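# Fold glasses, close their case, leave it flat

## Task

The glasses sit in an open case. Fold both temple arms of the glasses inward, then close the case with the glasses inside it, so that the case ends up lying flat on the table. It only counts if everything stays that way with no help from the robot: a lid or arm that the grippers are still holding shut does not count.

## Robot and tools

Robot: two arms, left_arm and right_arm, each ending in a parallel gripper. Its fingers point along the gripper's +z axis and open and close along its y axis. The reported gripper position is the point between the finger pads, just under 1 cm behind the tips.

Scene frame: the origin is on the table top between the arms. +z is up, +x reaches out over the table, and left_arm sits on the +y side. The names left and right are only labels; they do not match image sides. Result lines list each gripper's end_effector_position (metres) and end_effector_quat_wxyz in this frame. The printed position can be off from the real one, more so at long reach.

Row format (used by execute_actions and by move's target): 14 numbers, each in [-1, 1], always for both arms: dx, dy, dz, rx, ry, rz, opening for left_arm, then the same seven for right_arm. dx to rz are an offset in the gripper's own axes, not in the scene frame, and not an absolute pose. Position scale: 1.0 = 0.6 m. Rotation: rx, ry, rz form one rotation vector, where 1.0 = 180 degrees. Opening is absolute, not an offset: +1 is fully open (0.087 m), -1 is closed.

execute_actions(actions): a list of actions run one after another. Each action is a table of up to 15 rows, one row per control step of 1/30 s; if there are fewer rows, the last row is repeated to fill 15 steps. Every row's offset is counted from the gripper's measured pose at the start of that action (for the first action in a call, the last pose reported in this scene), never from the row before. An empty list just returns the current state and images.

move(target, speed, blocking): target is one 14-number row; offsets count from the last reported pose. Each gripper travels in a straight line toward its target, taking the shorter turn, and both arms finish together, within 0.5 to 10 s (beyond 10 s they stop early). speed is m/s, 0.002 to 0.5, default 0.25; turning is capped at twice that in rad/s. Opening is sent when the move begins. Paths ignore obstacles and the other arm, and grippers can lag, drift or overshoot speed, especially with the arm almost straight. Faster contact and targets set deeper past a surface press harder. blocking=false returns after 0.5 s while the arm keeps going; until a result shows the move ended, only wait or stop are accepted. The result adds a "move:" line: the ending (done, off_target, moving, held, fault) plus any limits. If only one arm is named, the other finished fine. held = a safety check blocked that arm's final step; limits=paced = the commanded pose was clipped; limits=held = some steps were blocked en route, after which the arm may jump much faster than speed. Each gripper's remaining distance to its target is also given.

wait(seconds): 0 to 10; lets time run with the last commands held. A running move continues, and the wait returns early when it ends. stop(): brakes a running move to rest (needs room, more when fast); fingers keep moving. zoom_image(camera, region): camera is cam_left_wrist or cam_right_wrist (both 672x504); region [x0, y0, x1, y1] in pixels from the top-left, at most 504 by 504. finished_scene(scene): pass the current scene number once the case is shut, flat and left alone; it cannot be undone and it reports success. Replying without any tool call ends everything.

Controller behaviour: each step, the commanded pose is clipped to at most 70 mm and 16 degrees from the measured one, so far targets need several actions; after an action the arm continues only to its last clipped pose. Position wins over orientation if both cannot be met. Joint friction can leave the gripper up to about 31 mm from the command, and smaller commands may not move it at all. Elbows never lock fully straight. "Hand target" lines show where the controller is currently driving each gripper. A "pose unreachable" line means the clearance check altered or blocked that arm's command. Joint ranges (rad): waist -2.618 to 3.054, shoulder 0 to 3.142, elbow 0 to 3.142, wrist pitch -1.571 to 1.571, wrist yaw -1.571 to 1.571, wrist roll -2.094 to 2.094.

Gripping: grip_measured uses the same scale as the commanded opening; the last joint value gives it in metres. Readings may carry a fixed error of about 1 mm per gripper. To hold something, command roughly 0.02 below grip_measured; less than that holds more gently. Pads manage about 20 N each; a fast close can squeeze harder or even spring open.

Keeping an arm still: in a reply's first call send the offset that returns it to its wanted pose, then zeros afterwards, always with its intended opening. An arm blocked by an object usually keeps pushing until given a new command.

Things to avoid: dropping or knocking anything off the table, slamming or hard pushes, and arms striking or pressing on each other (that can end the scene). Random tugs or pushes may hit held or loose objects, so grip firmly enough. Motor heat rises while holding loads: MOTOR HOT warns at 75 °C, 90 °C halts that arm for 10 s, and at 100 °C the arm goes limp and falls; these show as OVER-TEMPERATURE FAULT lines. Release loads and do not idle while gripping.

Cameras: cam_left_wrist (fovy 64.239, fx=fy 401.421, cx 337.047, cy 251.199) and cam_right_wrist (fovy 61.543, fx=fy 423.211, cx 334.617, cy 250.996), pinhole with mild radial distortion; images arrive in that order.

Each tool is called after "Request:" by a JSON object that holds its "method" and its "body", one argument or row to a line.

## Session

Request:
{"method": "execute_actions", "body": {
  "actions": []
}}

Scene clock: 0.00 s.
left_arm: end_effector_position=(+0.3281, -0.0119, +0.2716) grip_measured=+0.978 end_effector_quat_wxyz=(+0.393, +0.662, +0.534, -0.349) | right_arm: end_effector_position=(+0.1127, -0.6972, +0.2334) grip_measured=+0.979 end_effector_quat_wxyz=(+0.077, -0.282, +0.936, -0.195)
Joint positions: left_arm=[-0.615  1.595  1.625 -0.926  0.963  0.965  0.087] | right_arm=[-1.44   1.648  1.76  -1.302 -0.19  -1.929  0.087]
Joint velocities: left_arm=[ 0.002 -0.002 -0.002 -0.125  0.051 -0.037  0.001] | right_arm=[-0.017  0.002  0.007 -0.051 -0.066 -0.007 -0.   ]
Hand target (left_arm): +0.328, -0.012, +0.272; +0.393, +0.662, +0.534, -0.349
Hand target (right_arm): +0.113, -0.697, +0.233; +0.077, -0.282, +0.936, -0.195

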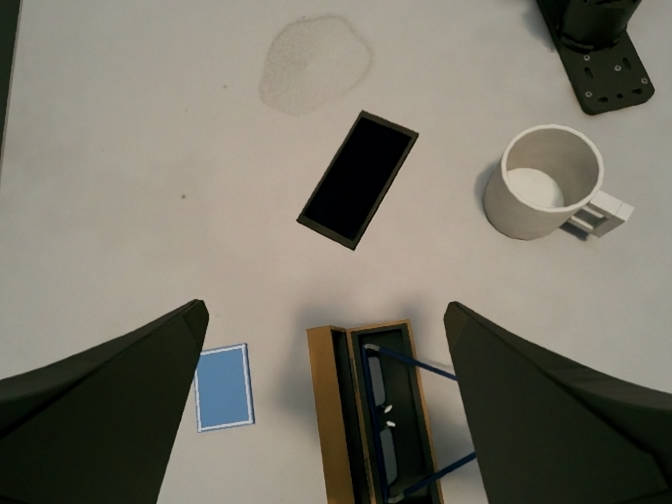

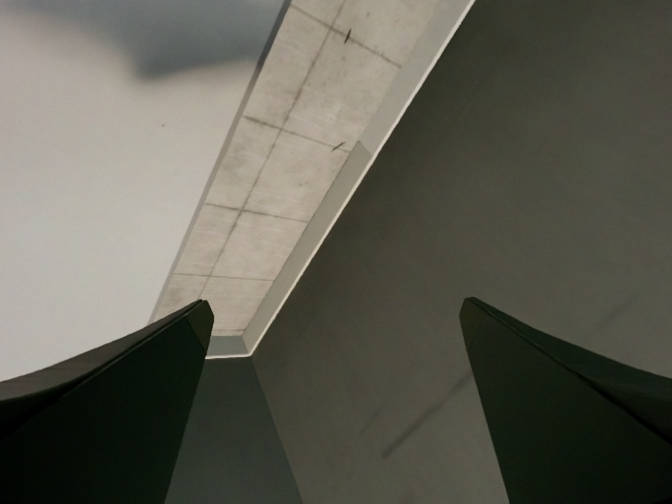

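Request:
{"method": "zoom_image", "body": {
  "camera": "cam_left_wrist",
  "region": [290, 304, 490, 504]
}}

Region (290, 304, 490, 504) of cam_left_wrist's 672x504 image, scaled by 2.520, with more detail than that image has.

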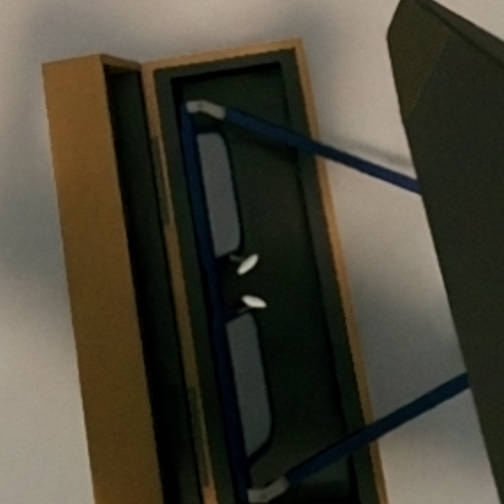

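Request:
{"method": "move", "body": {
  "target": [0.1375,-0.0953,-0.1105,-0.0945,0.1097,-0.1261,1,-0.5957,0.1297,0.0615,-0.1141,-0.1701,0.0856,0.8],
  "speed": 0.3
}}

Scene clock: 120.80 s.
left_arm: end_effector_position=(+0.2970, +0.0825, +0.2252) grip_measured=+0.978 end_effector_quat_wxyz=(+0.329, +0.536, +0.744, -0.225) | right_arm: end_effector_position=(+0.3752, -0.4518, +0.1815) grip_measured=+0.800 end_effector_quat_wxyz=(+0.283, -0.212, +0.934, +0.054)
Joint positions: left_arm=[-0.55   1.3    1.33  -0.976  0.572  0.667  0.087] | right_arm=[-0.582  1.645  1.576 -1.128 -0.46  -0.88   0.079]
Joint velocities: left_arm=[-0.002 -0.007  0.007 -0.007  0.007  0.066  0.   ] | right_arm=[-0.012 -0.012  0.017 -0.125 -0.022  0.007  0.   ]
Hand target (left_arm): +0.292, +0.090, +0.218; +0.316, +0.528, +0.757, -0.221
Hand target (right_arm): +0.376, -0.449, +0.175; +0.282, -0.208, +0.934, +0.063
Off the commanded pose (left_arm): 0.011 m, 2 deg.
Off the commanded pose (right_arm): 0.005 m, 2 deg.
move: off_target (left_arm)

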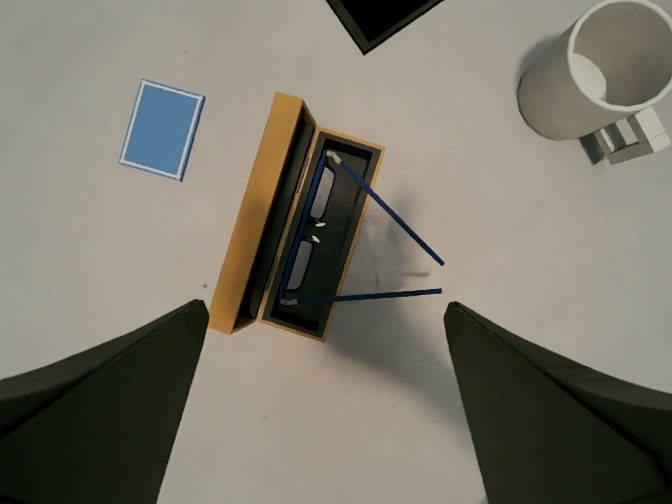

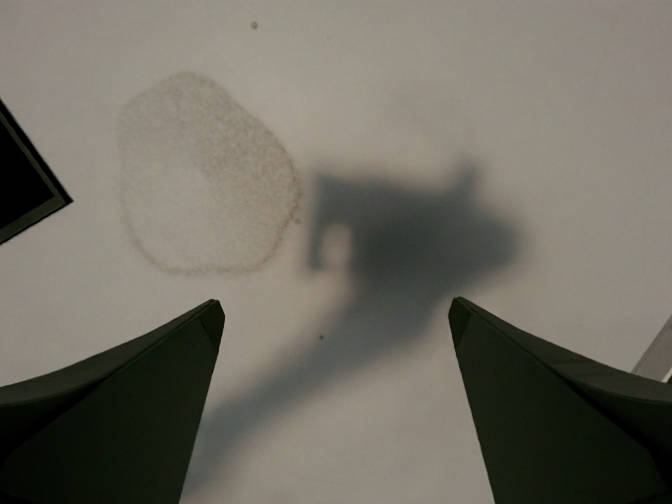

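Request:
{"method": "zoom_image", "body": {
  "camera": "cam_left_wrist",
  "region": [200, 80, 460, 350]
}}

Request:
{"method": "zoom_image", "body": {
  "camera": "cam_left_wrist",
  "region": [260, 80, 400, 220]
}}

Request:
{"method": "zoom_image", "body": {
  "camera": "cam_left_wrist",
  "region": [200, 220, 340, 360]
}}

Region (200, 80, 460, 350) of cam_left_wrist's 672x504 image, scaled by 1.867, with more detail than that image has; it fills the left 485 columns of this view, and the rest is white.

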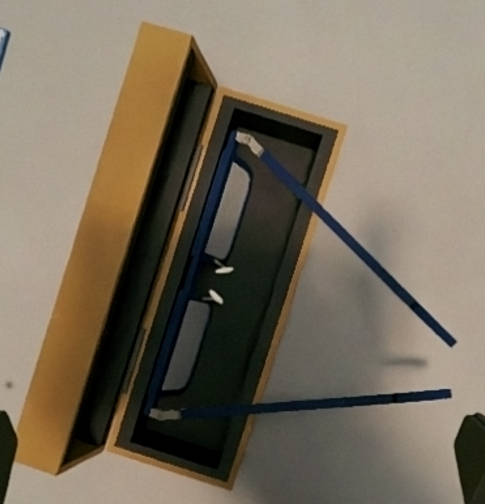

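Region (260, 80, 400, 220) of cam_left_wrist's 672x504 image, scaled by 3.600, with more detail than that image has.

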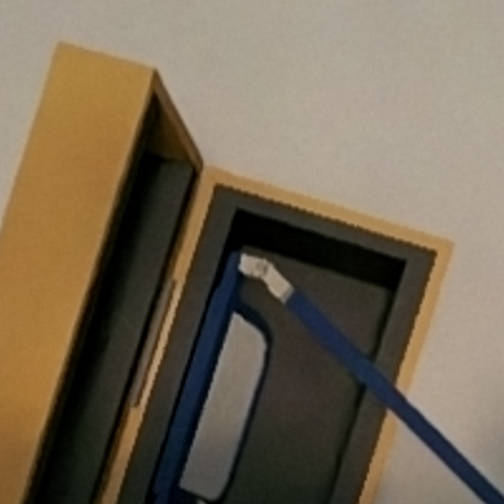

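Region (200, 220, 340, 360) of cam_left_wrist's 672x504 image, scaled by 3.600, with more detail than that image has.

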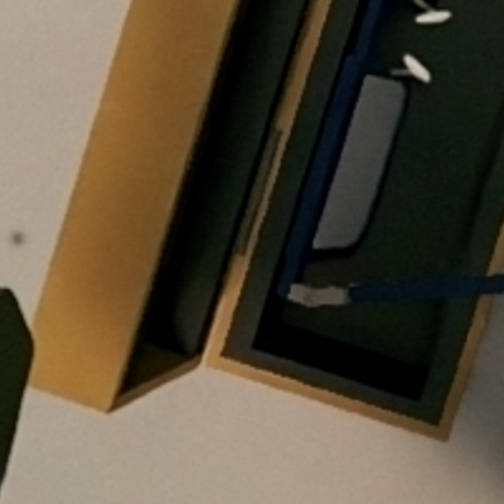

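Request:
{"method": "move", "body": {
  "target": [0.2855,0.0678,0.0992,0.0837,-0.1003,0.0496,-0.6,-0.1162,0.8908,0.1595,-0.0033,-0.1362,0.0053,0.8],
  "speed": 0.3
}}

Scene clock: 243.33 s.
left_arm: end_effector_position=(+0.3136, +0.1597, +0.0623) grip_measured=-0.600 end_effector_quat_wxyz=(+0.379, +0.595, +0.599, -0.379) | right_arm: end_effector_position=(+0.2429, +0.0650, +0.1102) grip_measured=+0.800 end_effector_quat_wxyz=(+0.466, -0.212, +0.855, +0.081)
Joint positions: left_arm=[-0.031  1.768  1.004 -1.066  1.115  1.855  0.018] | right_arm=[ 1.266  1.71   1.151 -0.264  0.719  0.548  0.079]
Joint velocities: left_arm=[-0.002 -0.002  0.002 -0.11  -0.022 -0.051 -0.001] | right_arm=[-0.032 -0.002 -0.007  0.037 -0.007  0.022  0.   ]
Hand target (left_arm): +0.316, +0.161, +0.061; +0.380, +0.590, +0.600, -0.384
Hand target (right_arm): +0.246, +0.073, +0.116; +0.475, -0.200, +0.853, +0.090
Off the commanded pose (left_arm): 0.007 m, 1 deg.
Off the commanded pose (right_arm): 0.025 m, 4 deg.
move: off_target (right_arm)

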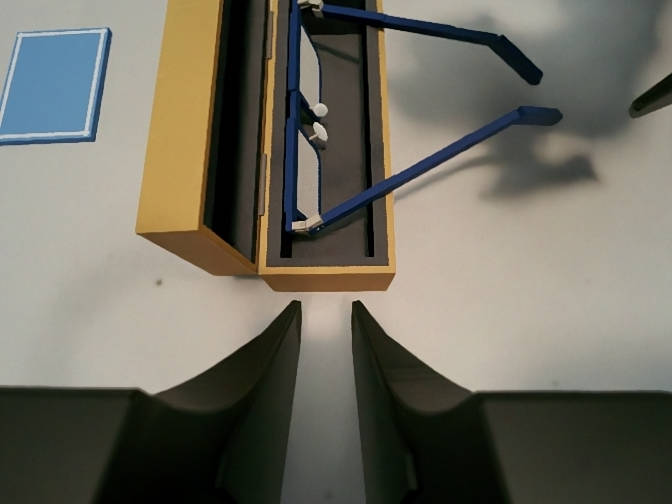

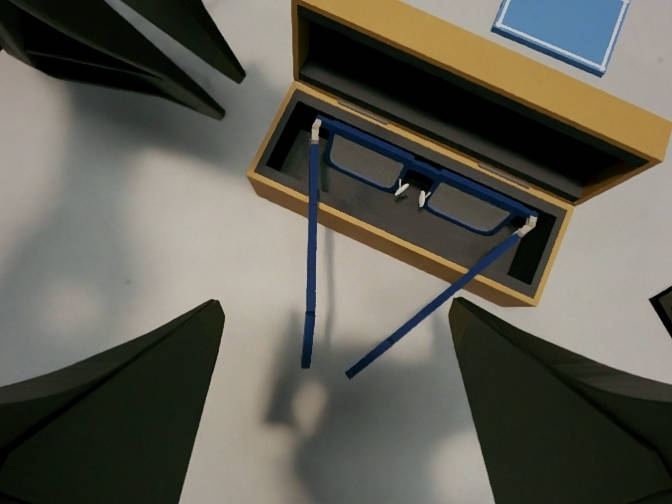

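Request:
{"method": "execute_actions", "body": {
  "actions": []
}}

Scene clock: 266.53 s.
left_arm: end_effector_position=(+0.3131, +0.1596, +0.0625) grip_measured=-0.600 end_effector_quat_wxyz=(+0.379, +0.596, +0.598, -0.379) | right_arm: end_effector_position=(+0.2431, +0.0649, +0.1103) grip_measured=+0.800 end_effector_quat_wxyz=(+0.467, -0.211, +0.855, +0.081)
Joint positions: left_arm=[-0.031  1.768  1.004 -1.069  1.115  1.861  0.018] | right_arm=[ 1.266  1.71   1.151 -0.264  0.721  0.549  0.079]
Joint velocities: left_arm=[ 0.007 -0.007 -0.002 -0.051  0.037 -0.081 -0.   ] | right_arm=[-0.002  0.002  0.007 -0.007 -0.007  0.066 -0.001]
Hand target (left_arm): +0.316, +0.161, +0.061; +0.380, +0.590, +0.600, -0.384
Hand target (right_arm): +0.246, +0.073, +0.116; +0.475, -0.199, +0.853, +0.090
Off the commanded pose (left_arm): 0.007 m, 1 deg.
Off the commanded pose (right_arm): 0.024 m, 4 deg.

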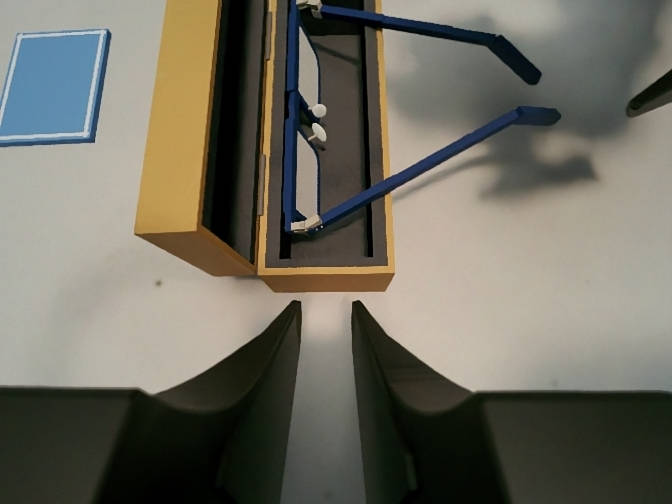

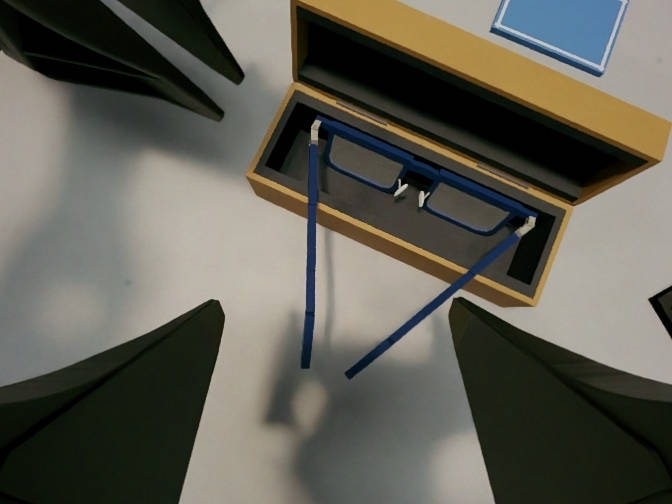

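Request:
{"method": "zoom_image", "body": {
  "camera": "cam_right_wrist",
  "region": [0, 0, 400, 300]
}}

Request:
{"method": "zoom_image", "body": {
  "camera": "cam_left_wrist",
  "region": [120, 150, 420, 330]
}}

Region (0, 0, 400, 300) of cam_right_wrist's 672x504 image, scaled by 1.260, with more detail than that image has; it fills the top 378 rows of this view, and the rest is white.

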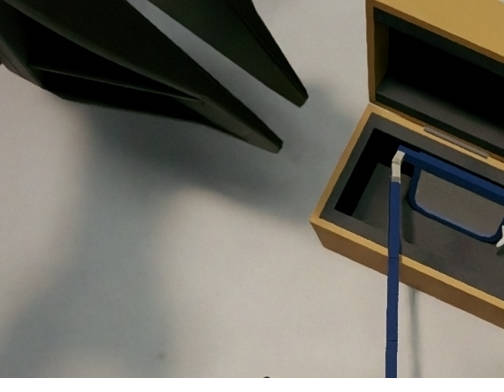

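Region (120, 150, 420, 330) of cam_left_wrist's 672x504 image, scaled by 1.680, with more detail than that image has; it fills the top 302 rows of this view, and the rest is white.

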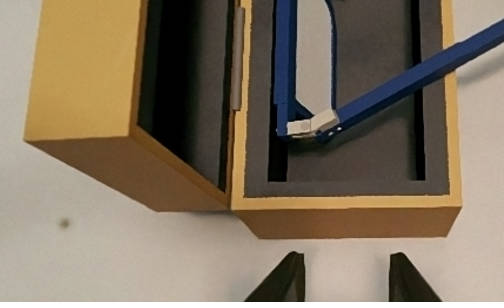

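Request:
{"method": "move", "body": {
  "target": [0.0648,0,0.0482,0,0,0,0.8, 0.0516,0.0385,0.0853,-0.0137,-0.002,0.053,-0.218],
  "speed": 0.09
}}

Scene clock: 388.03 s.
left_arm: end_effector_position=(+0.3215, +0.1533, +0.0222) grip_measured=+0.800 end_effector_quat_wxyz=(+0.386, +0.602, +0.595, -0.366) | right_arm: end_effector_position=(+0.2558, +0.0978, +0.0661) grip_measured=-0.218 end_effector_quat_wxyz=(+0.461, -0.152, +0.863, +0.142)
Joint positions: left_arm=[-0.06   1.84   0.918 -0.809  1.115  1.782  0.079] | right_arm=[ 1.232  1.851  1.105 -0.001  0.665  0.645  0.034]
Joint velocities: left_arm=[-0.007 -0.022  0.012  0.022  0.066 -0.007 -0.001] | right_arm=[-0.002 -0.012  0.007  0.037 -0.022 -0.051 -0.001]
Hand target (left_arm): +0.314, +0.150, +0.015; +0.379, +0.596, +0.598, -0.378
Hand target (right_arm): +0.257, +0.094, +0.055; +0.456, -0.149, +0.867, +0.139
Off the commanded pose (left_arm): 0.012 m, 2 deg.
Off the commanded pose (right_arm): 0.012 m, 1 deg.
move: off_target (left_arm, right_arm)

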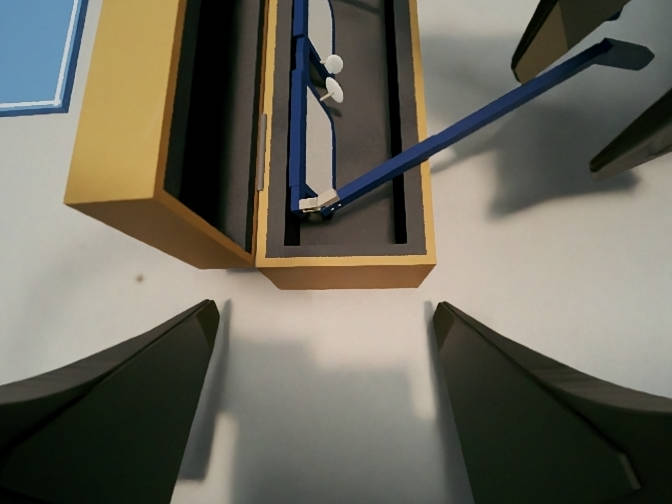

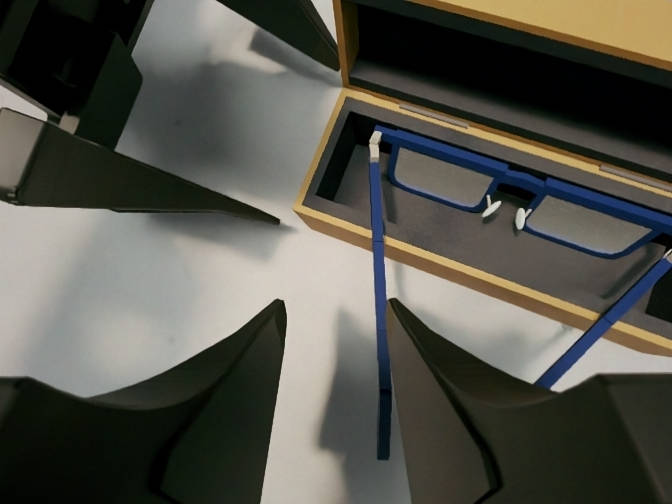

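Request:
{"method": "move", "body": {
  "target": [0.0017,-0.0235,0.0412,0.0041,0,-0.0086,0.95, 0.0208,-0.036,0.0135,0,0,0,-0.218],
  "speed": 0.05
}}

Scene clock: 427.00 s.
left_arm: end_effector_position=(+0.3133, +0.1345, +0.0098) grip_measured=+0.950 end_effector_quat_wxyz=(+0.377, +0.596, +0.603, -0.371) | right_arm: end_effector_position=(+0.2620, +0.0833, +0.0471) grip_measured=-0.218 end_effector_quat_wxyz=(+0.459, -0.152, +0.864, +0.139)
Joint positions: left_arm=[-0.13   1.816  0.83  -0.614  1.116  1.607  0.085] | right_arm=[1.205 1.851 1.02  0.088 0.645 0.626 0.034]
Joint velocities: left_arm=[-0.007 -0.007  0.012 -0.037 -0.022 -0.051  0.002] | right_arm=[ 0.002  0.002  0.002 -0.037  0.007  0.007 -0.001]
Hand target (left_arm): +0.308, +0.132, +0.010; +0.377, +0.597, +0.602, -0.374
Hand target (right_arm): +0.264, +0.080, +0.049; +0.461, -0.151, +0.863, +0.142
Off the commanded pose (left_arm): 0.006 m, 0 deg.
Off the commanded pose (right_arm): 0.005 m, 0 deg.
move: done

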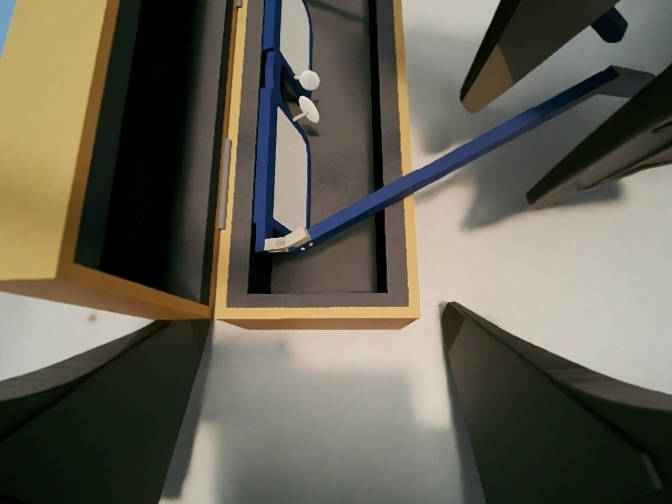

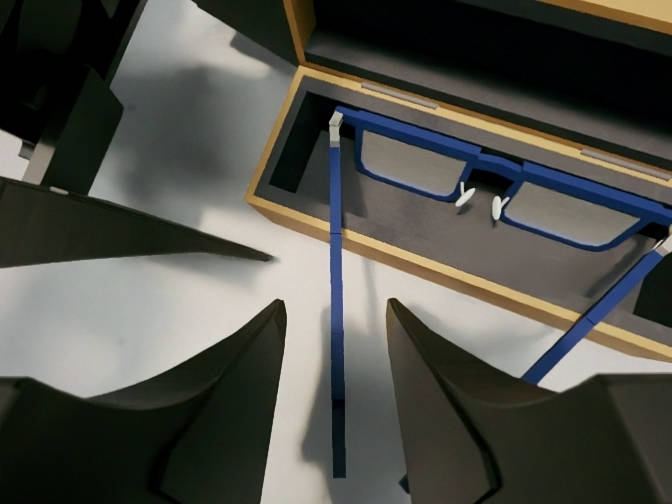

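Request:
{"method": "execute_actions", "body": {
  "actions": [
    [[0,0.002,0,0,0,0,0.92,-0.004,0,-0.0026,0,0,0,-0.25],[0,0.004,0,0,0,0,0.89,-0.008,0,-0.0051,0,0,0,-0.28],[0,0.005,0,0,0,0,0.86,-0.012,0,-0.0077,0,0,0,-0.31],[0,0.006,0,0,0,0,0.83,-0.016,0,-0.0102,0,0,0,-0.34],[0,0.007,0,0,0,0,0.80,-0.019,0,-0.0121,0,0,0,-0.37],[0,0.008,0,0,0,0,0.77,-0.022,0,-0.014,0,0,0,-0.40],[0,0.009,0,0,0,0,0.74,-0.024,0,-0.0153,0,0,0,-0.43],[0,0.01,0,0,0,0,0.71,-0.025,0,-0.016,0,0,0,-0.46],[0,0.01,0,0,0,0,0.68,-0.025,0,-0.016,0,0,0,-0.49],[0,0.01,0,0,0,0,0.65,-0.025,0,-0.016,0,0,0,-0.52],[0,0.01,0,0,0,0,0.62,-0.025,0,-0.016,0,0,0,-0.55],[0,0.01,0,0,0,0,0.59,-0.025,0,-0.016,0,0,0,-0.58],[0,0.01,0,0,0,0,0.56,-0.025,0,-0.016,0,0,0,-0.61],[0,0.01,0,0,0,0,0.53,-0.025,0,-0.016,0,0,0,-0.64],[0,0.01,0,0,0,0,0.50,-0.025,0,-0.016,0,0,0,-0.67]],
    [[0,0.004,0,0,0,0,0.48,-0.004,0,-0.0026,0,0,0,-0.70],[0,0.004,0,0,0,0,0.46,-0.004,0,-0.0026,0,0,0,-0.73],[0,0.004,0,0,0,0,0.44,-0.004,0,-0.0026,0,0,0,-0.76],[0,0.004,0,0,0,0,0.425,-0.004,0,-0.0026,0,0,0,-0.79],[0,0.004,0,0,0,0,0.41,-0.004,0,-0.0026,0,0,0,-0.81],[0,0.004,0,0,0,0,0.40,-0.004,0,-0.0026,0,0,0,-0.83],[0,0.004,0,0,0,0,0.39,-0.004,0,-0.0026,0,0,0,-0.85],[0,0.004,0,0,0,0,0.38,-0.004,0,-0.0026,0,0,0,-0.865],[0,0.004,0,0,0,0,0.37,-0.004,0,-0.0026,0,0,0,-0.88],[0,0.004,0,0,0,0,0.36,-0.004,0,-0.0026,0,0,0,-0.89],[0,0.004,0,0,0,0,0.35,-0.004,0,-0.0026,0,0,0,-0.90],[0,0.004,0,0,0,0,0.34,-0.004,0,-0.0026,0,0,0,-0.91],[0,0.004,0,0,0,0,0.33,-0.004,0,-0.0026,0,0,0,-0.92],[0,0.004,0,0,0,0,0.32,-0.004,0,-0.0026,0,0,0,-0.93],[0,0.004,0,0,0,0,0.31,-0.004,0,-0.0026,0,0,0,-0.94]]
  ]
}}

Request:
{"method": "execute_actions", "body": {
  "actions": []
}}

Scene clock: 461.37 s.
left_arm: end_effector_position=(+0.3178, +0.1346, +0.0119) grip_measured=+0.315 end_effector_quat_wxyz=(+0.381, +0.598, +0.602, -0.368) | right_arm: end_effector_position=(+0.2595, +0.0756, +0.0497) grip_measured=-0.935 end_effector_quat_wxyz=(+0.453, -0.157, +0.868, +0.128)
Joint positions: left_arm=[-0.13   1.816  0.841 -0.612  1.116  1.604  0.058] | right_arm=[1.205 1.827 1.02  0.035 0.645 0.625 0.003]
Joint velocities: left_arm=[-0.007  0.002 -0.012  0.051  0.037 -0.051 -0.007] | right_arm=[ 0.007  0.022 -0.017 -0.051 -0.081 -0.007 -0.007]
Hand target (left_arm): +0.320, +0.135, +0.012; +0.381, +0.598, +0.602, -0.368
Hand target (right_arm): +0.260, +0.076, +0.053; +0.453, -0.157, +0.868, +0.129
Off the commanded pose (left_arm): 0.002 m, 0 deg.
Off the commanded pose (right_arm): 0.003 m, 0 deg.

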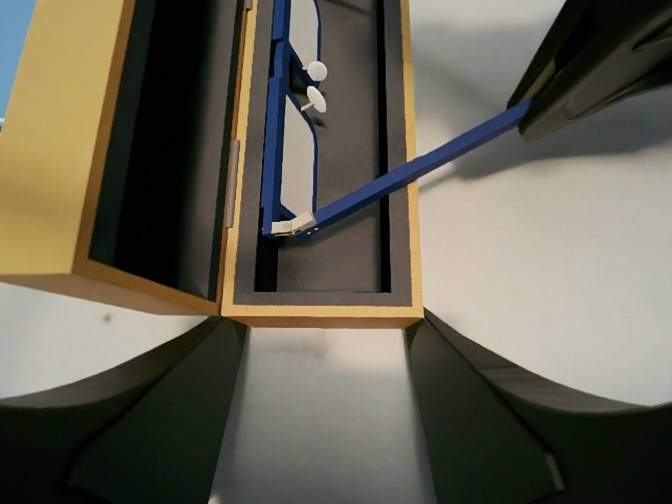

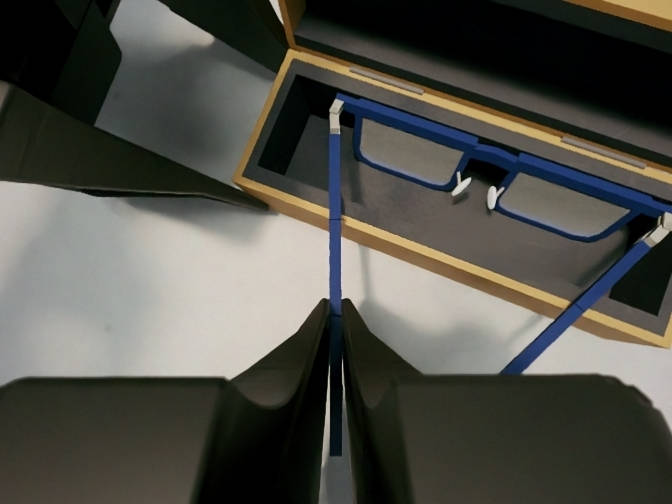

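Scene clock: 461.37 s.
left_arm: end_effector_position=(+0.3178, +0.1346, +0.0119) grip_measured=+0.315 end_effector_quat_wxyz=(+0.381, +0.598, +0.602, -0.368) | right_arm: end_effector_position=(+0.2595, +0.0756, +0.0497) grip_measured=-0.935 end_effector_quat_wxyz=(+0.453, -0.157, +0.868, +0.128)
Joint positions: left_arm=[-0.13   1.816  0.841 -0.612  1.116  1.604  0.058] | right_arm=[1.205 1.827 1.02  0.035 0.645 0.625 0.003]
Joint velocities: left_arm=[-0.007  0.002 -0.012  0.051  0.037 -0.051 -0.007] | right_arm=[ 0.007  0.022 -0.017 -0.051 -0.081 -0.007 -0.007]
Hand target (left_arm): +0.320, +0.135, +0.012; +0.381, +0.598, +0.602, -0.368
Hand target (right_arm): +0.260, +0.076, +0.053; +0.453, -0.157, +0.868, +0.129
Off the commanded pose (left_arm): 0.002 m, 0 deg.
Off the commanded pose (right_arm): 0.003 m, 0 deg.

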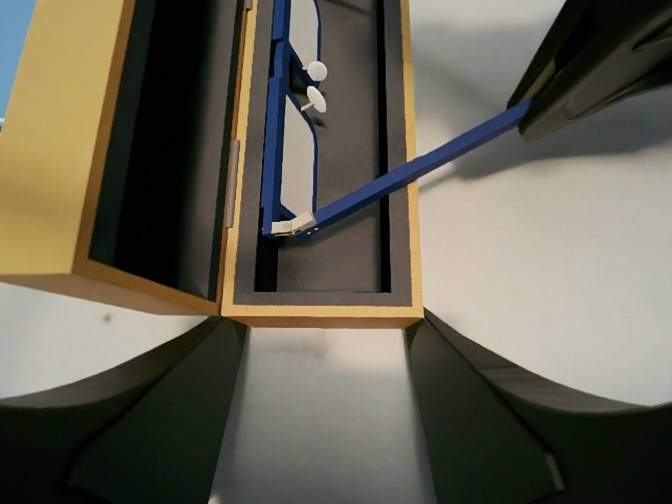

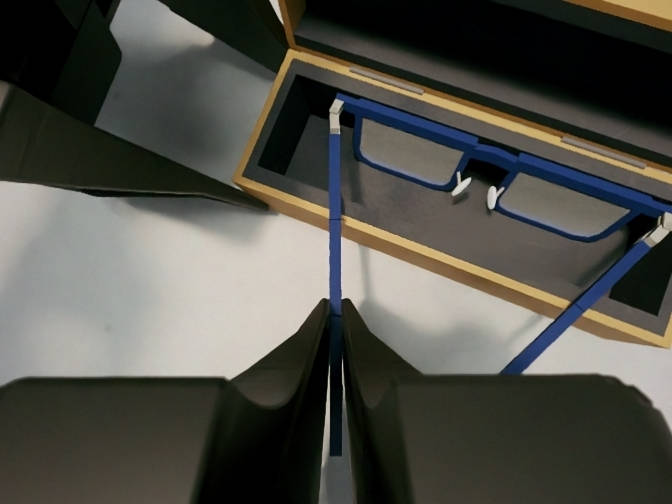

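Request:
{"method": "execute_actions", "body": {
  "actions": []
}}

Scene clock: 465.07 s.
left_arm: end_effector_position=(+0.3177, +0.1346, +0.0119) grip_measured=+0.312 end_effector_quat_wxyz=(+0.381, +0.598, +0.602, -0.368) | right_arm: end_effector_position=(+0.2595, +0.0756, +0.0497) grip_measured=-0.938 end_effector_quat_wxyz=(+0.453, -0.157, +0.868, +0.128)
Joint positions: left_arm=[-0.13   1.816  0.841 -0.612  1.116  1.604  0.057] | right_arm=[1.205 1.827 1.02  0.035 0.645 0.625 0.003]
Joint velocities: left_arm=[ 0.007 -0.032 -0.027  0.095  0.037 -0.066 -0.   ] | right_arm=[-0.017 -0.002 -0.007 -0.051  0.051 -0.022 -0.   ]
Hand target (left_arm): +0.320, +0.135, +0.012; +0.381, +0.598, +0.602, -0.368
Hand target (right_arm): +0.260, +0.076, +0.053; +0.453, -0.157, +0.868, +0.129
Off the commanded pose (left_arm): 0.002 m, 0 deg.
Off the commanded pose (right_arm): 0.003 m, 0 deg.

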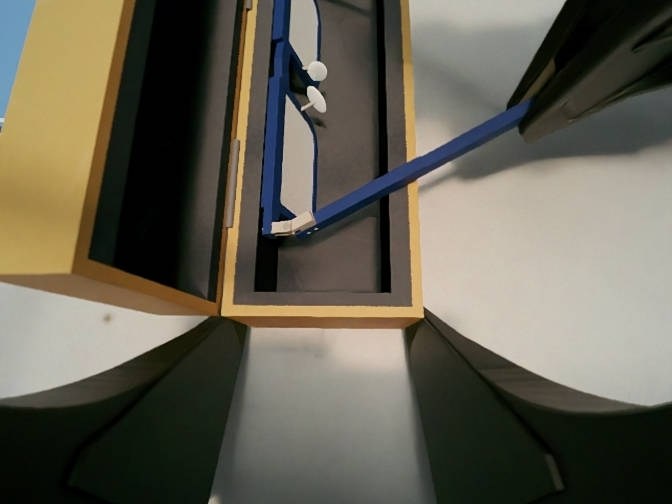

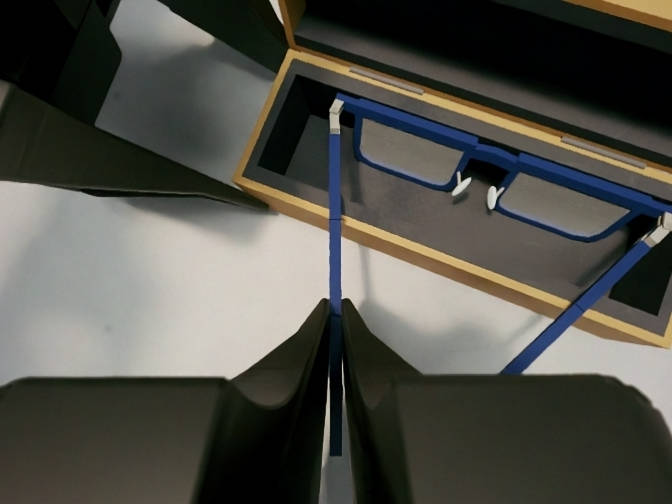

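Request:
{"method": "move", "body": {
  "target": [0,0,0,0,0,0,0.287, -0.0637,0.0078,-0.024,-0.0221,0.1444,0.0536,-0.962],
  "speed": 0.15
}}

Scene clock: 516.27 s.
left_arm: end_effector_position=(+0.3176, +0.1346, +0.0119) grip_measured=+0.298 end_effector_quat_wxyz=(+0.381, +0.597, +0.602, -0.368) | right_arm: end_effector_position=(+0.2634, +0.0775, +0.0882) grip_measured=-0.949 end_effector_quat_wxyz=(+0.229, -0.129, +0.952, +0.153)
Joint positions: left_arm=[-0.13   1.816  0.841 -0.612  1.116  1.602  0.057] | right_arm=[ 1.015  1.888  1.475 -0.626  0.184  0.755  0.002]
Joint velocities: left_arm=[ 0.002  0.007 -0.022 -0.022 -0.095  0.007 -0.002] | right_arm=[-0.007 -0.012 -0.002 -0.051 -0.051 -0.022  0.001]
Hand target (left_arm): +0.318, +0.135, +0.012; +0.381, +0.598, +0.602, -0.368
Hand target (right_arm): +0.267, +0.081, +0.090; +0.227, -0.123, +0.953, +0.156
Off the commanded pose (left_arm): 0.000 m, 0 deg.
Off the commanded pose (right_arm): 0.005 m, 1 deg.
move: done

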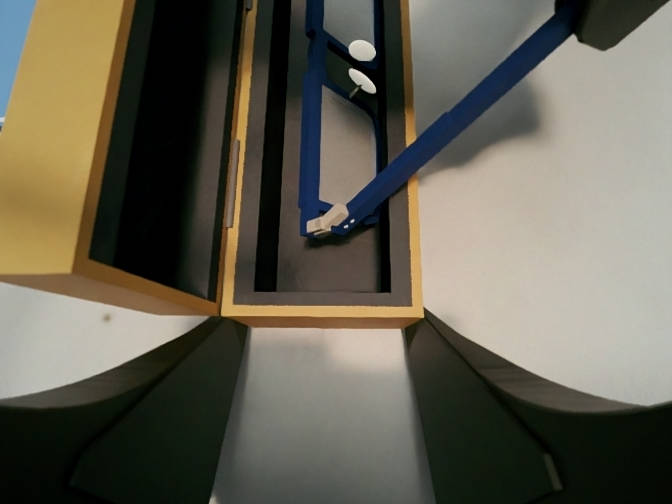

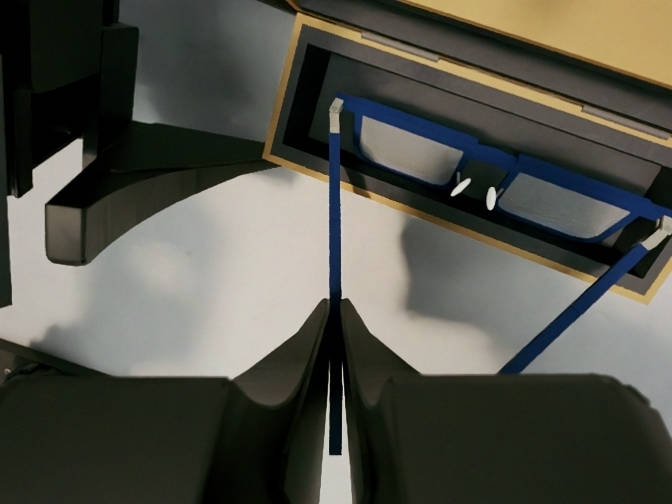

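Request:
{"method": "move", "body": {
  "target": [0,0,0,0,0,0,0.278, -0.0792,-0.015,0.0327,-0.0262,0.1651,0.0608,-0.964],
  "speed": 0.15
}}

Scene clock: 552.67 s.
left_arm: end_effector_position=(+0.3176, +0.1346, +0.0119) grip_measured=+0.298 end_effector_quat_wxyz=(+0.381, +0.597, +0.602, -0.368) | right_arm: end_effector_position=(+0.3111, +0.0865, +0.0937) grip_measured=-0.949 end_effector_quat_wxyz=(-0.043, -0.081, +0.981, +0.172)
Joint positions: left_arm=[-0.13   1.816  0.841 -0.612  1.116  1.602  0.057] | right_arm=[ 0.765  2.434  2.367 -1.329 -0.312  0.689  0.002]
Joint velocities: left_arm=[ 0.002  0.007 -0.022 -0.007  0.022  0.022  0.   ] | right_arm=[-0.012 -0.007 -0.012 -0.051 -0.007  0.022  0.001]
Hand target (left_arm): +0.318, +0.135, +0.012; +0.381, +0.597, +0.602, -0.368
Hand target (right_arm): +0.315, +0.086, +0.094; -0.045, -0.082, +0.980, +0.175
Off the commanded pose (left_arm): 0.000 m, 0 deg.
Off the commanded pose (right_arm): 0.005 m, 0 deg.
move: done

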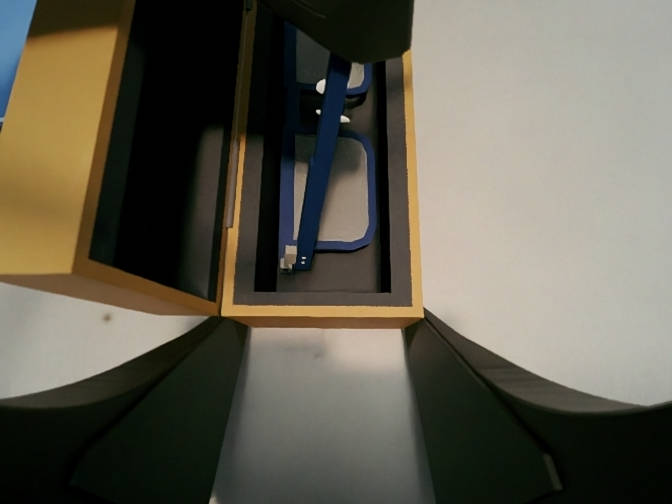

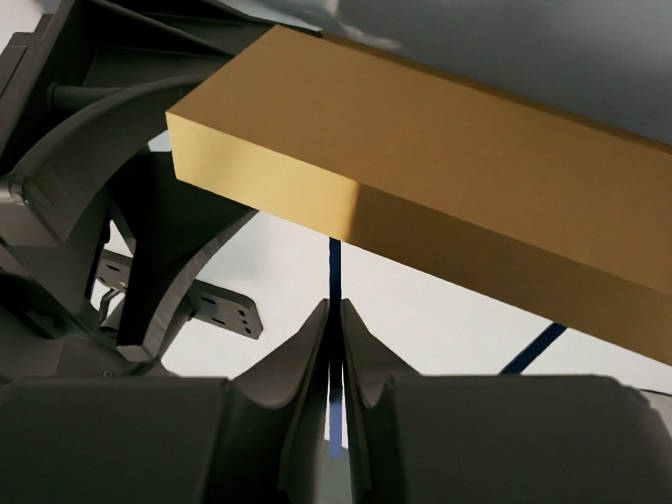

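Request:
{"method": "zoom_image", "body": {
  "camera": "cam_left_wrist",
  "region": [200, 0, 450, 330]
}}

Region (200, 0, 450, 330) of cam_left_wrist's 672x504 image, scaled by 1.527, with more detail than that image has; it fills the left 382 columns of this view, and the rest is white.

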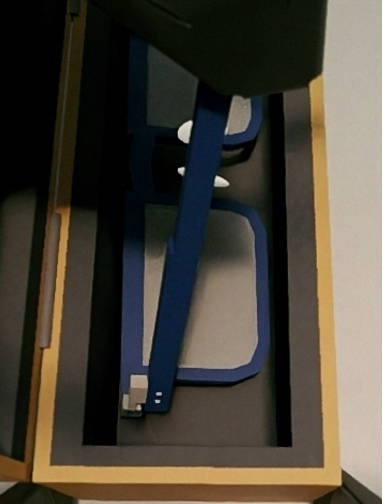

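Request:
{"method": "execute_actions", "body": {
  "actions": [
    [[0,0,0,0,0,0,0.278,0,0,0,0,0,0,-0.95],[0,0,0,0,0,0,0.278,0,0,0,0,0,0,-0.94],[0,0,0,0,0,0,0.278,0,0,0,0,0,0,-0.93],[0,0,0,0,0,0,0.278,0,0,0,0,0,0,-0.92],[0,0,0,0,0,0,0.278,0,0,0,0,0,0,-0.90],[0,0,0,0,0,0,0.278,0,0,0,0,0,0,-0.87],[0,0,0,0,0,0,0.278,0,0,0,0,0,0,-0.83],[0,0,0,0,0,0,0.278,0,0,0,0,0,0,-0.79],[0,0,0,0,0,0,0.278,0,0,0,0,0,0,-0.75],[0,0,0,0,0,0,0.278,0,0,0,0,0,0,-0.71],[0,0,0,0,0,0,0.278,0,0,0,0,0,0,-0.67],[0,0,0,0,0,0,0.278,0,0,0,0,0,0,-0.63],[0,0,0,0,0,0,0.278,0,0,0,0,0,0,-0.60],[0,0,0,0,0,0,0.278,0,0,0,0,0,0,-0.57],[0,0,0,0,0,0,0.278,0,0,0,0,0,0,-0.55]]
  ]
}}

Request:
{"method": "move", "body": {
  "target": [0,0,0,0,0,0,0.278, 0.0005,-0.0043,-0.119,0.0204,-0.1294,-0.0463,-0.55],
  "speed": 0.2
}}

Scene clock: 647.97 s.
left_arm: end_effector_position=(+0.3176, +0.1346, +0.0119) grip_measured=+0.298 end_effector_quat_wxyz=(+0.381, +0.597, +0.602, -0.368) | right_arm: end_effector_position=(+0.3108, +0.0861, +0.0938) grip_measured=-0.560 end_effector_quat_wxyz=(-0.044, -0.081, +0.981, +0.171)
Joint positions: left_arm=[-0.13   1.816  0.841 -0.612  1.116  1.602  0.057] | right_arm=[ 0.765  2.434  2.368 -1.331 -0.312  0.688  0.019]
Joint velocities: left_arm=[ 0.002  0.007  0.007  0.037  0.022  0.022 -0.001] | right_arm=[-0.012  0.017  0.002  0.037  0.037  0.007  0.018]
Hand target (left_arm): +0.318, +0.135, +0.012; +0.381, +0.597, +0.602, -0.368
Hand target (right_arm): +0.311, +0.087, +0.094; -0.043, -0.081, +0.981, +0.172
Off the commanded pose (left_arm): 0.000 m, 0 deg.
Off the commanded pose (right_arm): 0.000 m, 0 deg.

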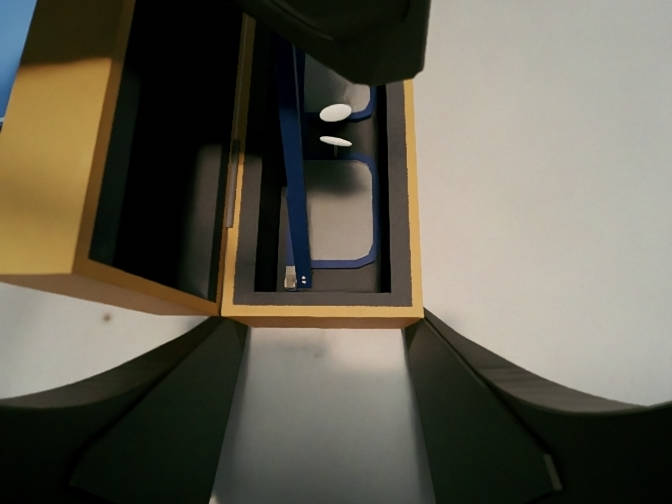

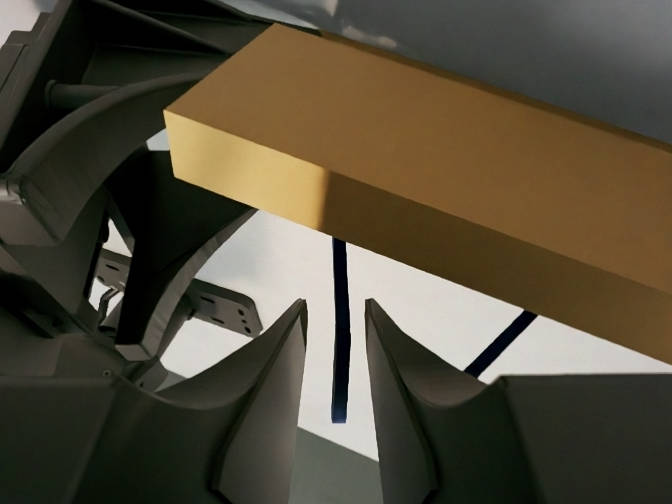

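Scene clock: 649.63 s.
left_arm: end_effector_position=(+0.3176, +0.1346, +0.0119) grip_measured=+0.298 end_effector_quat_wxyz=(+0.381, +0.597, +0.602, -0.368) | right_arm: end_effector_position=(+0.3198, +0.0594, +0.1568) grip_measured=-0.550 end_effector_quat_wxyz=(+0.161, -0.110, +0.968, +0.155)
Joint positions: left_arm=[-0.13   1.816  0.841 -0.612  1.116  1.602  0.057] | right_arm=[ 0.828  2.041  1.987 -1.067  0.003  0.661  0.02 ]
Joint velocities: left_arm=[-0.002  0.002 -0.002  0.022 -0.037  0.022  0.001] | right_arm=[-0.002  0.007 -0.002  0.066 -0.051  0.037 -0.   ]
Hand target (left_arm): +0.318, +0.135, +0.012; +0.381, +0.597, +0.602, -0.368
Hand target (right_arm): +0.318, +0.060, +0.159; +0.170, -0.117, +0.966, +0.156
Off the commanded pose (left_arm): 0.000 m, 0 deg.
Off the commanded pose (right_arm): 0.003 m, 1 deg.
move: done

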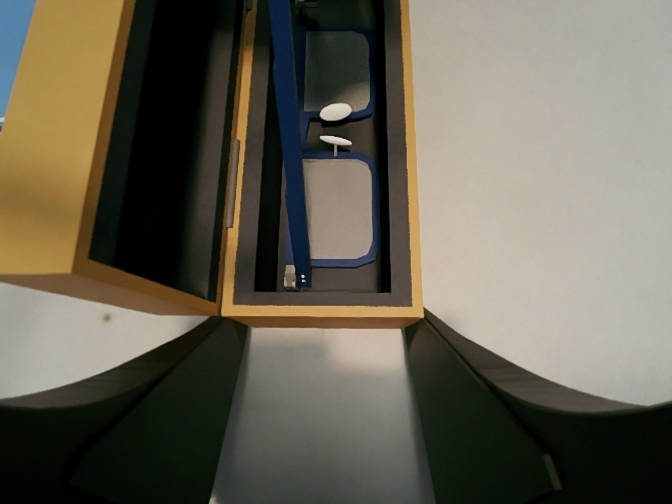

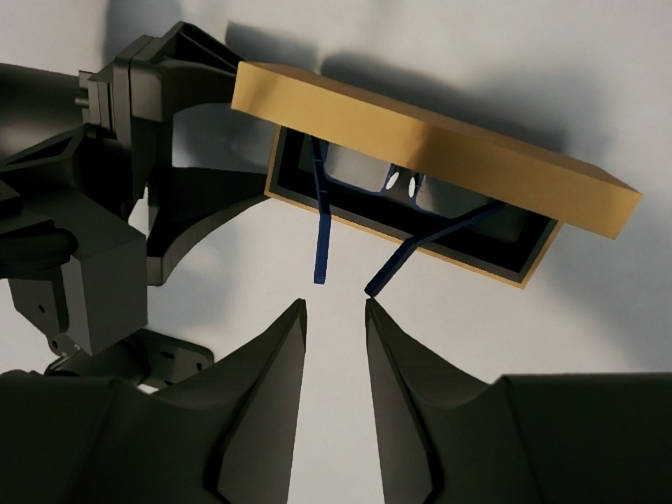

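Request:
{"method": "move", "body": {
  "target": [0,0,0,0,0,0,0.278, 0.0185,-0.1,0.0575,0.0108,-0.0727,-0.0255,-1],
  "speed": 0.15
}}

Scene clock: 692.90 s.
left_arm: end_effector_position=(+0.3176, +0.1346, +0.0119) grip_measured=+0.298 end_effector_quat_wxyz=(+0.381, +0.597, +0.602, -0.368) | right_arm: end_effector_position=(+0.3320, +0.0188, +0.1031) grip_measured=-1.000 end_effector_quat_wxyz=(+0.268, -0.129, +0.944, +0.146)
Joint positions: left_arm=[-0.13   1.816  0.841 -0.612  1.116  1.602  0.057] | right_arm=[ 0.809  1.8    1.396 -0.56   0.135  0.555  0.   ]
Joint velocities: left_arm=[ 0.002 -0.002 -0.017  0.037 -0.037 -0.022 -0.   ] | right_arm=[ 0.002  0.007 -0.007  0.051  0.007  0.051  0.   ]
Hand target (left_arm): +0.318, +0.135, +0.012; +0.381, +0.597, +0.602, -0.368
Hand target (right_arm): +0.335, +0.014, +0.106; +0.278, -0.127, +0.941, +0.145
Off the commanded pose (left_arm): 0.000 m, 0 deg.
Off the commanded pose (right_arm): 0.007 m, 1 deg.
move: done

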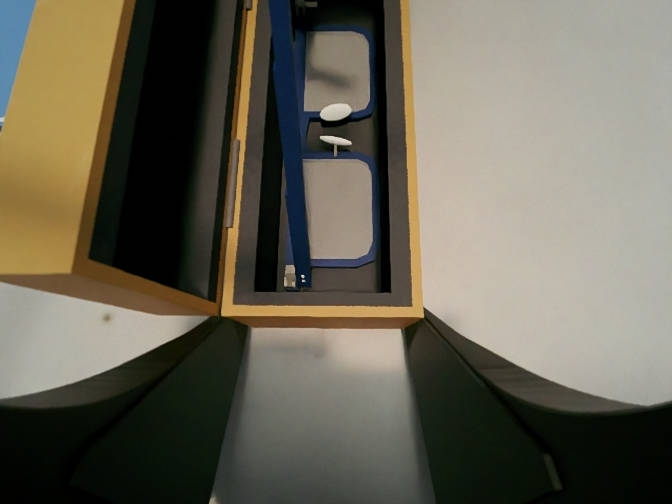

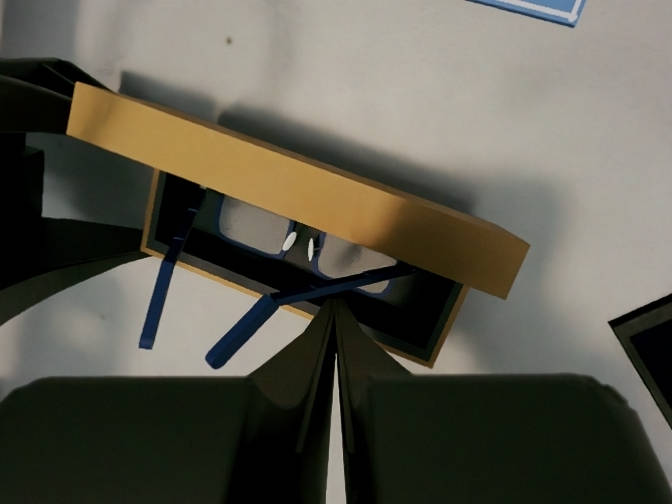

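Request:
{"method": "zoom_image", "body": {
  "camera": "cam_right_wrist",
  "region": [120, 150, 480, 390]
}}

Region (120, 150, 480, 390) of cam_right_wrist's 672x504 image, scaled by 1.400, with more detail than that image has.

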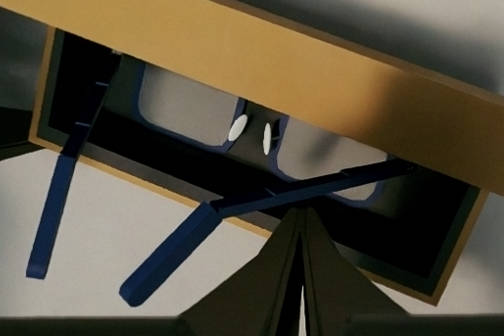

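Request:
{"method": "move", "body": {
  "target": [0,0,0,0,0,0,0.278, 0.0653,0.0232,0.1242,0,0,0,-1],
  "speed": 0.075
}}

Scene clock: 720.20 s.
left_arm: end_effector_position=(+0.3176, +0.1346, +0.0119) grip_measured=+0.298 end_effector_quat_wxyz=(+0.380, +0.597, +0.603, -0.368) | right_arm: end_effector_position=(+0.3312, +0.0511, +0.0364) grip_measured=-1.000 end_effector_quat_wxyz=(+0.268, -0.133, +0.942, +0.151)
Joint positions: left_arm=[-0.13   1.816  0.841 -0.612  1.116  1.601  0.057] | right_arm=[ 0.86   1.956  1.324 -0.331  0.155  0.591  0.   ]
Joint velocities: left_arm=[-0.002 -0.002 -0.002 -0.037 -0.007 -0.066  0.001] | right_arm=[ 0.007 -0.002  0.007 -0.022 -0.051 -0.022  0.   ]
Hand target (left_arm): +0.318, +0.135, +0.012; +0.381, +0.597, +0.602, -0.368
Hand target (right_arm): +0.330, +0.050, +0.024; +0.268, -0.129, +0.944, +0.145
Off the commanded pose (left_arm): 0.000 m, 0 deg.
Off the commanded pose (right_arm): 0.012 m, 1 deg.
move: off_target (right_arm)

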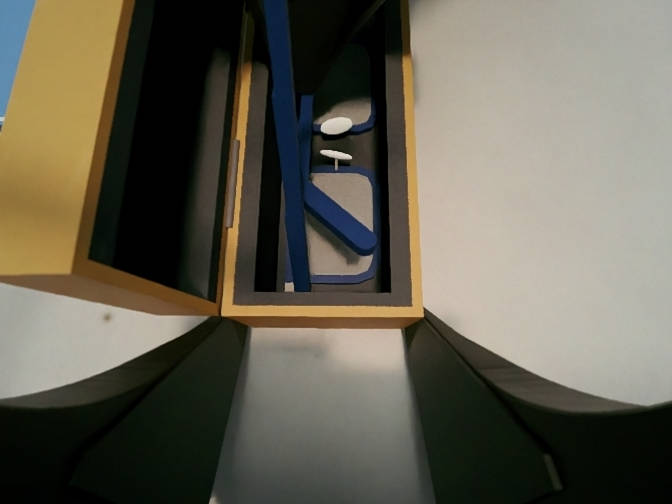

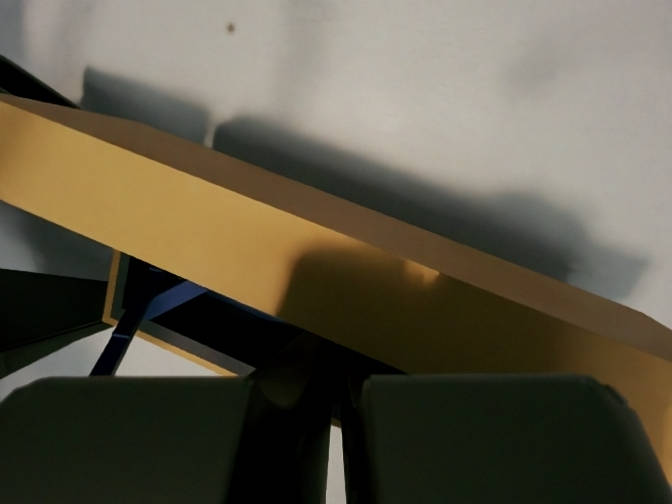

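Request:
{"method": "zoom_image", "body": {
  "camera": "cam_left_wrist",
  "region": [220, 0, 440, 320]
}}

Region (220, 0, 440, 320) of cam_left_wrist's 672x504 image, scaled by 1.575, with more detail than that image has; it fills the left 346 columns of this view, and the rest is white.

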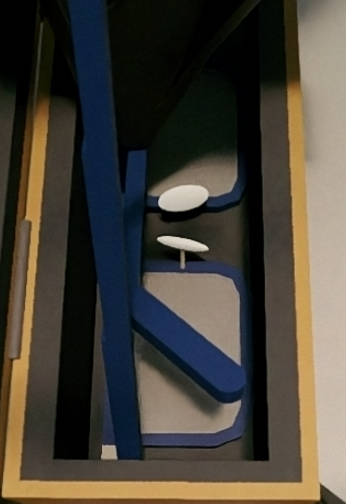

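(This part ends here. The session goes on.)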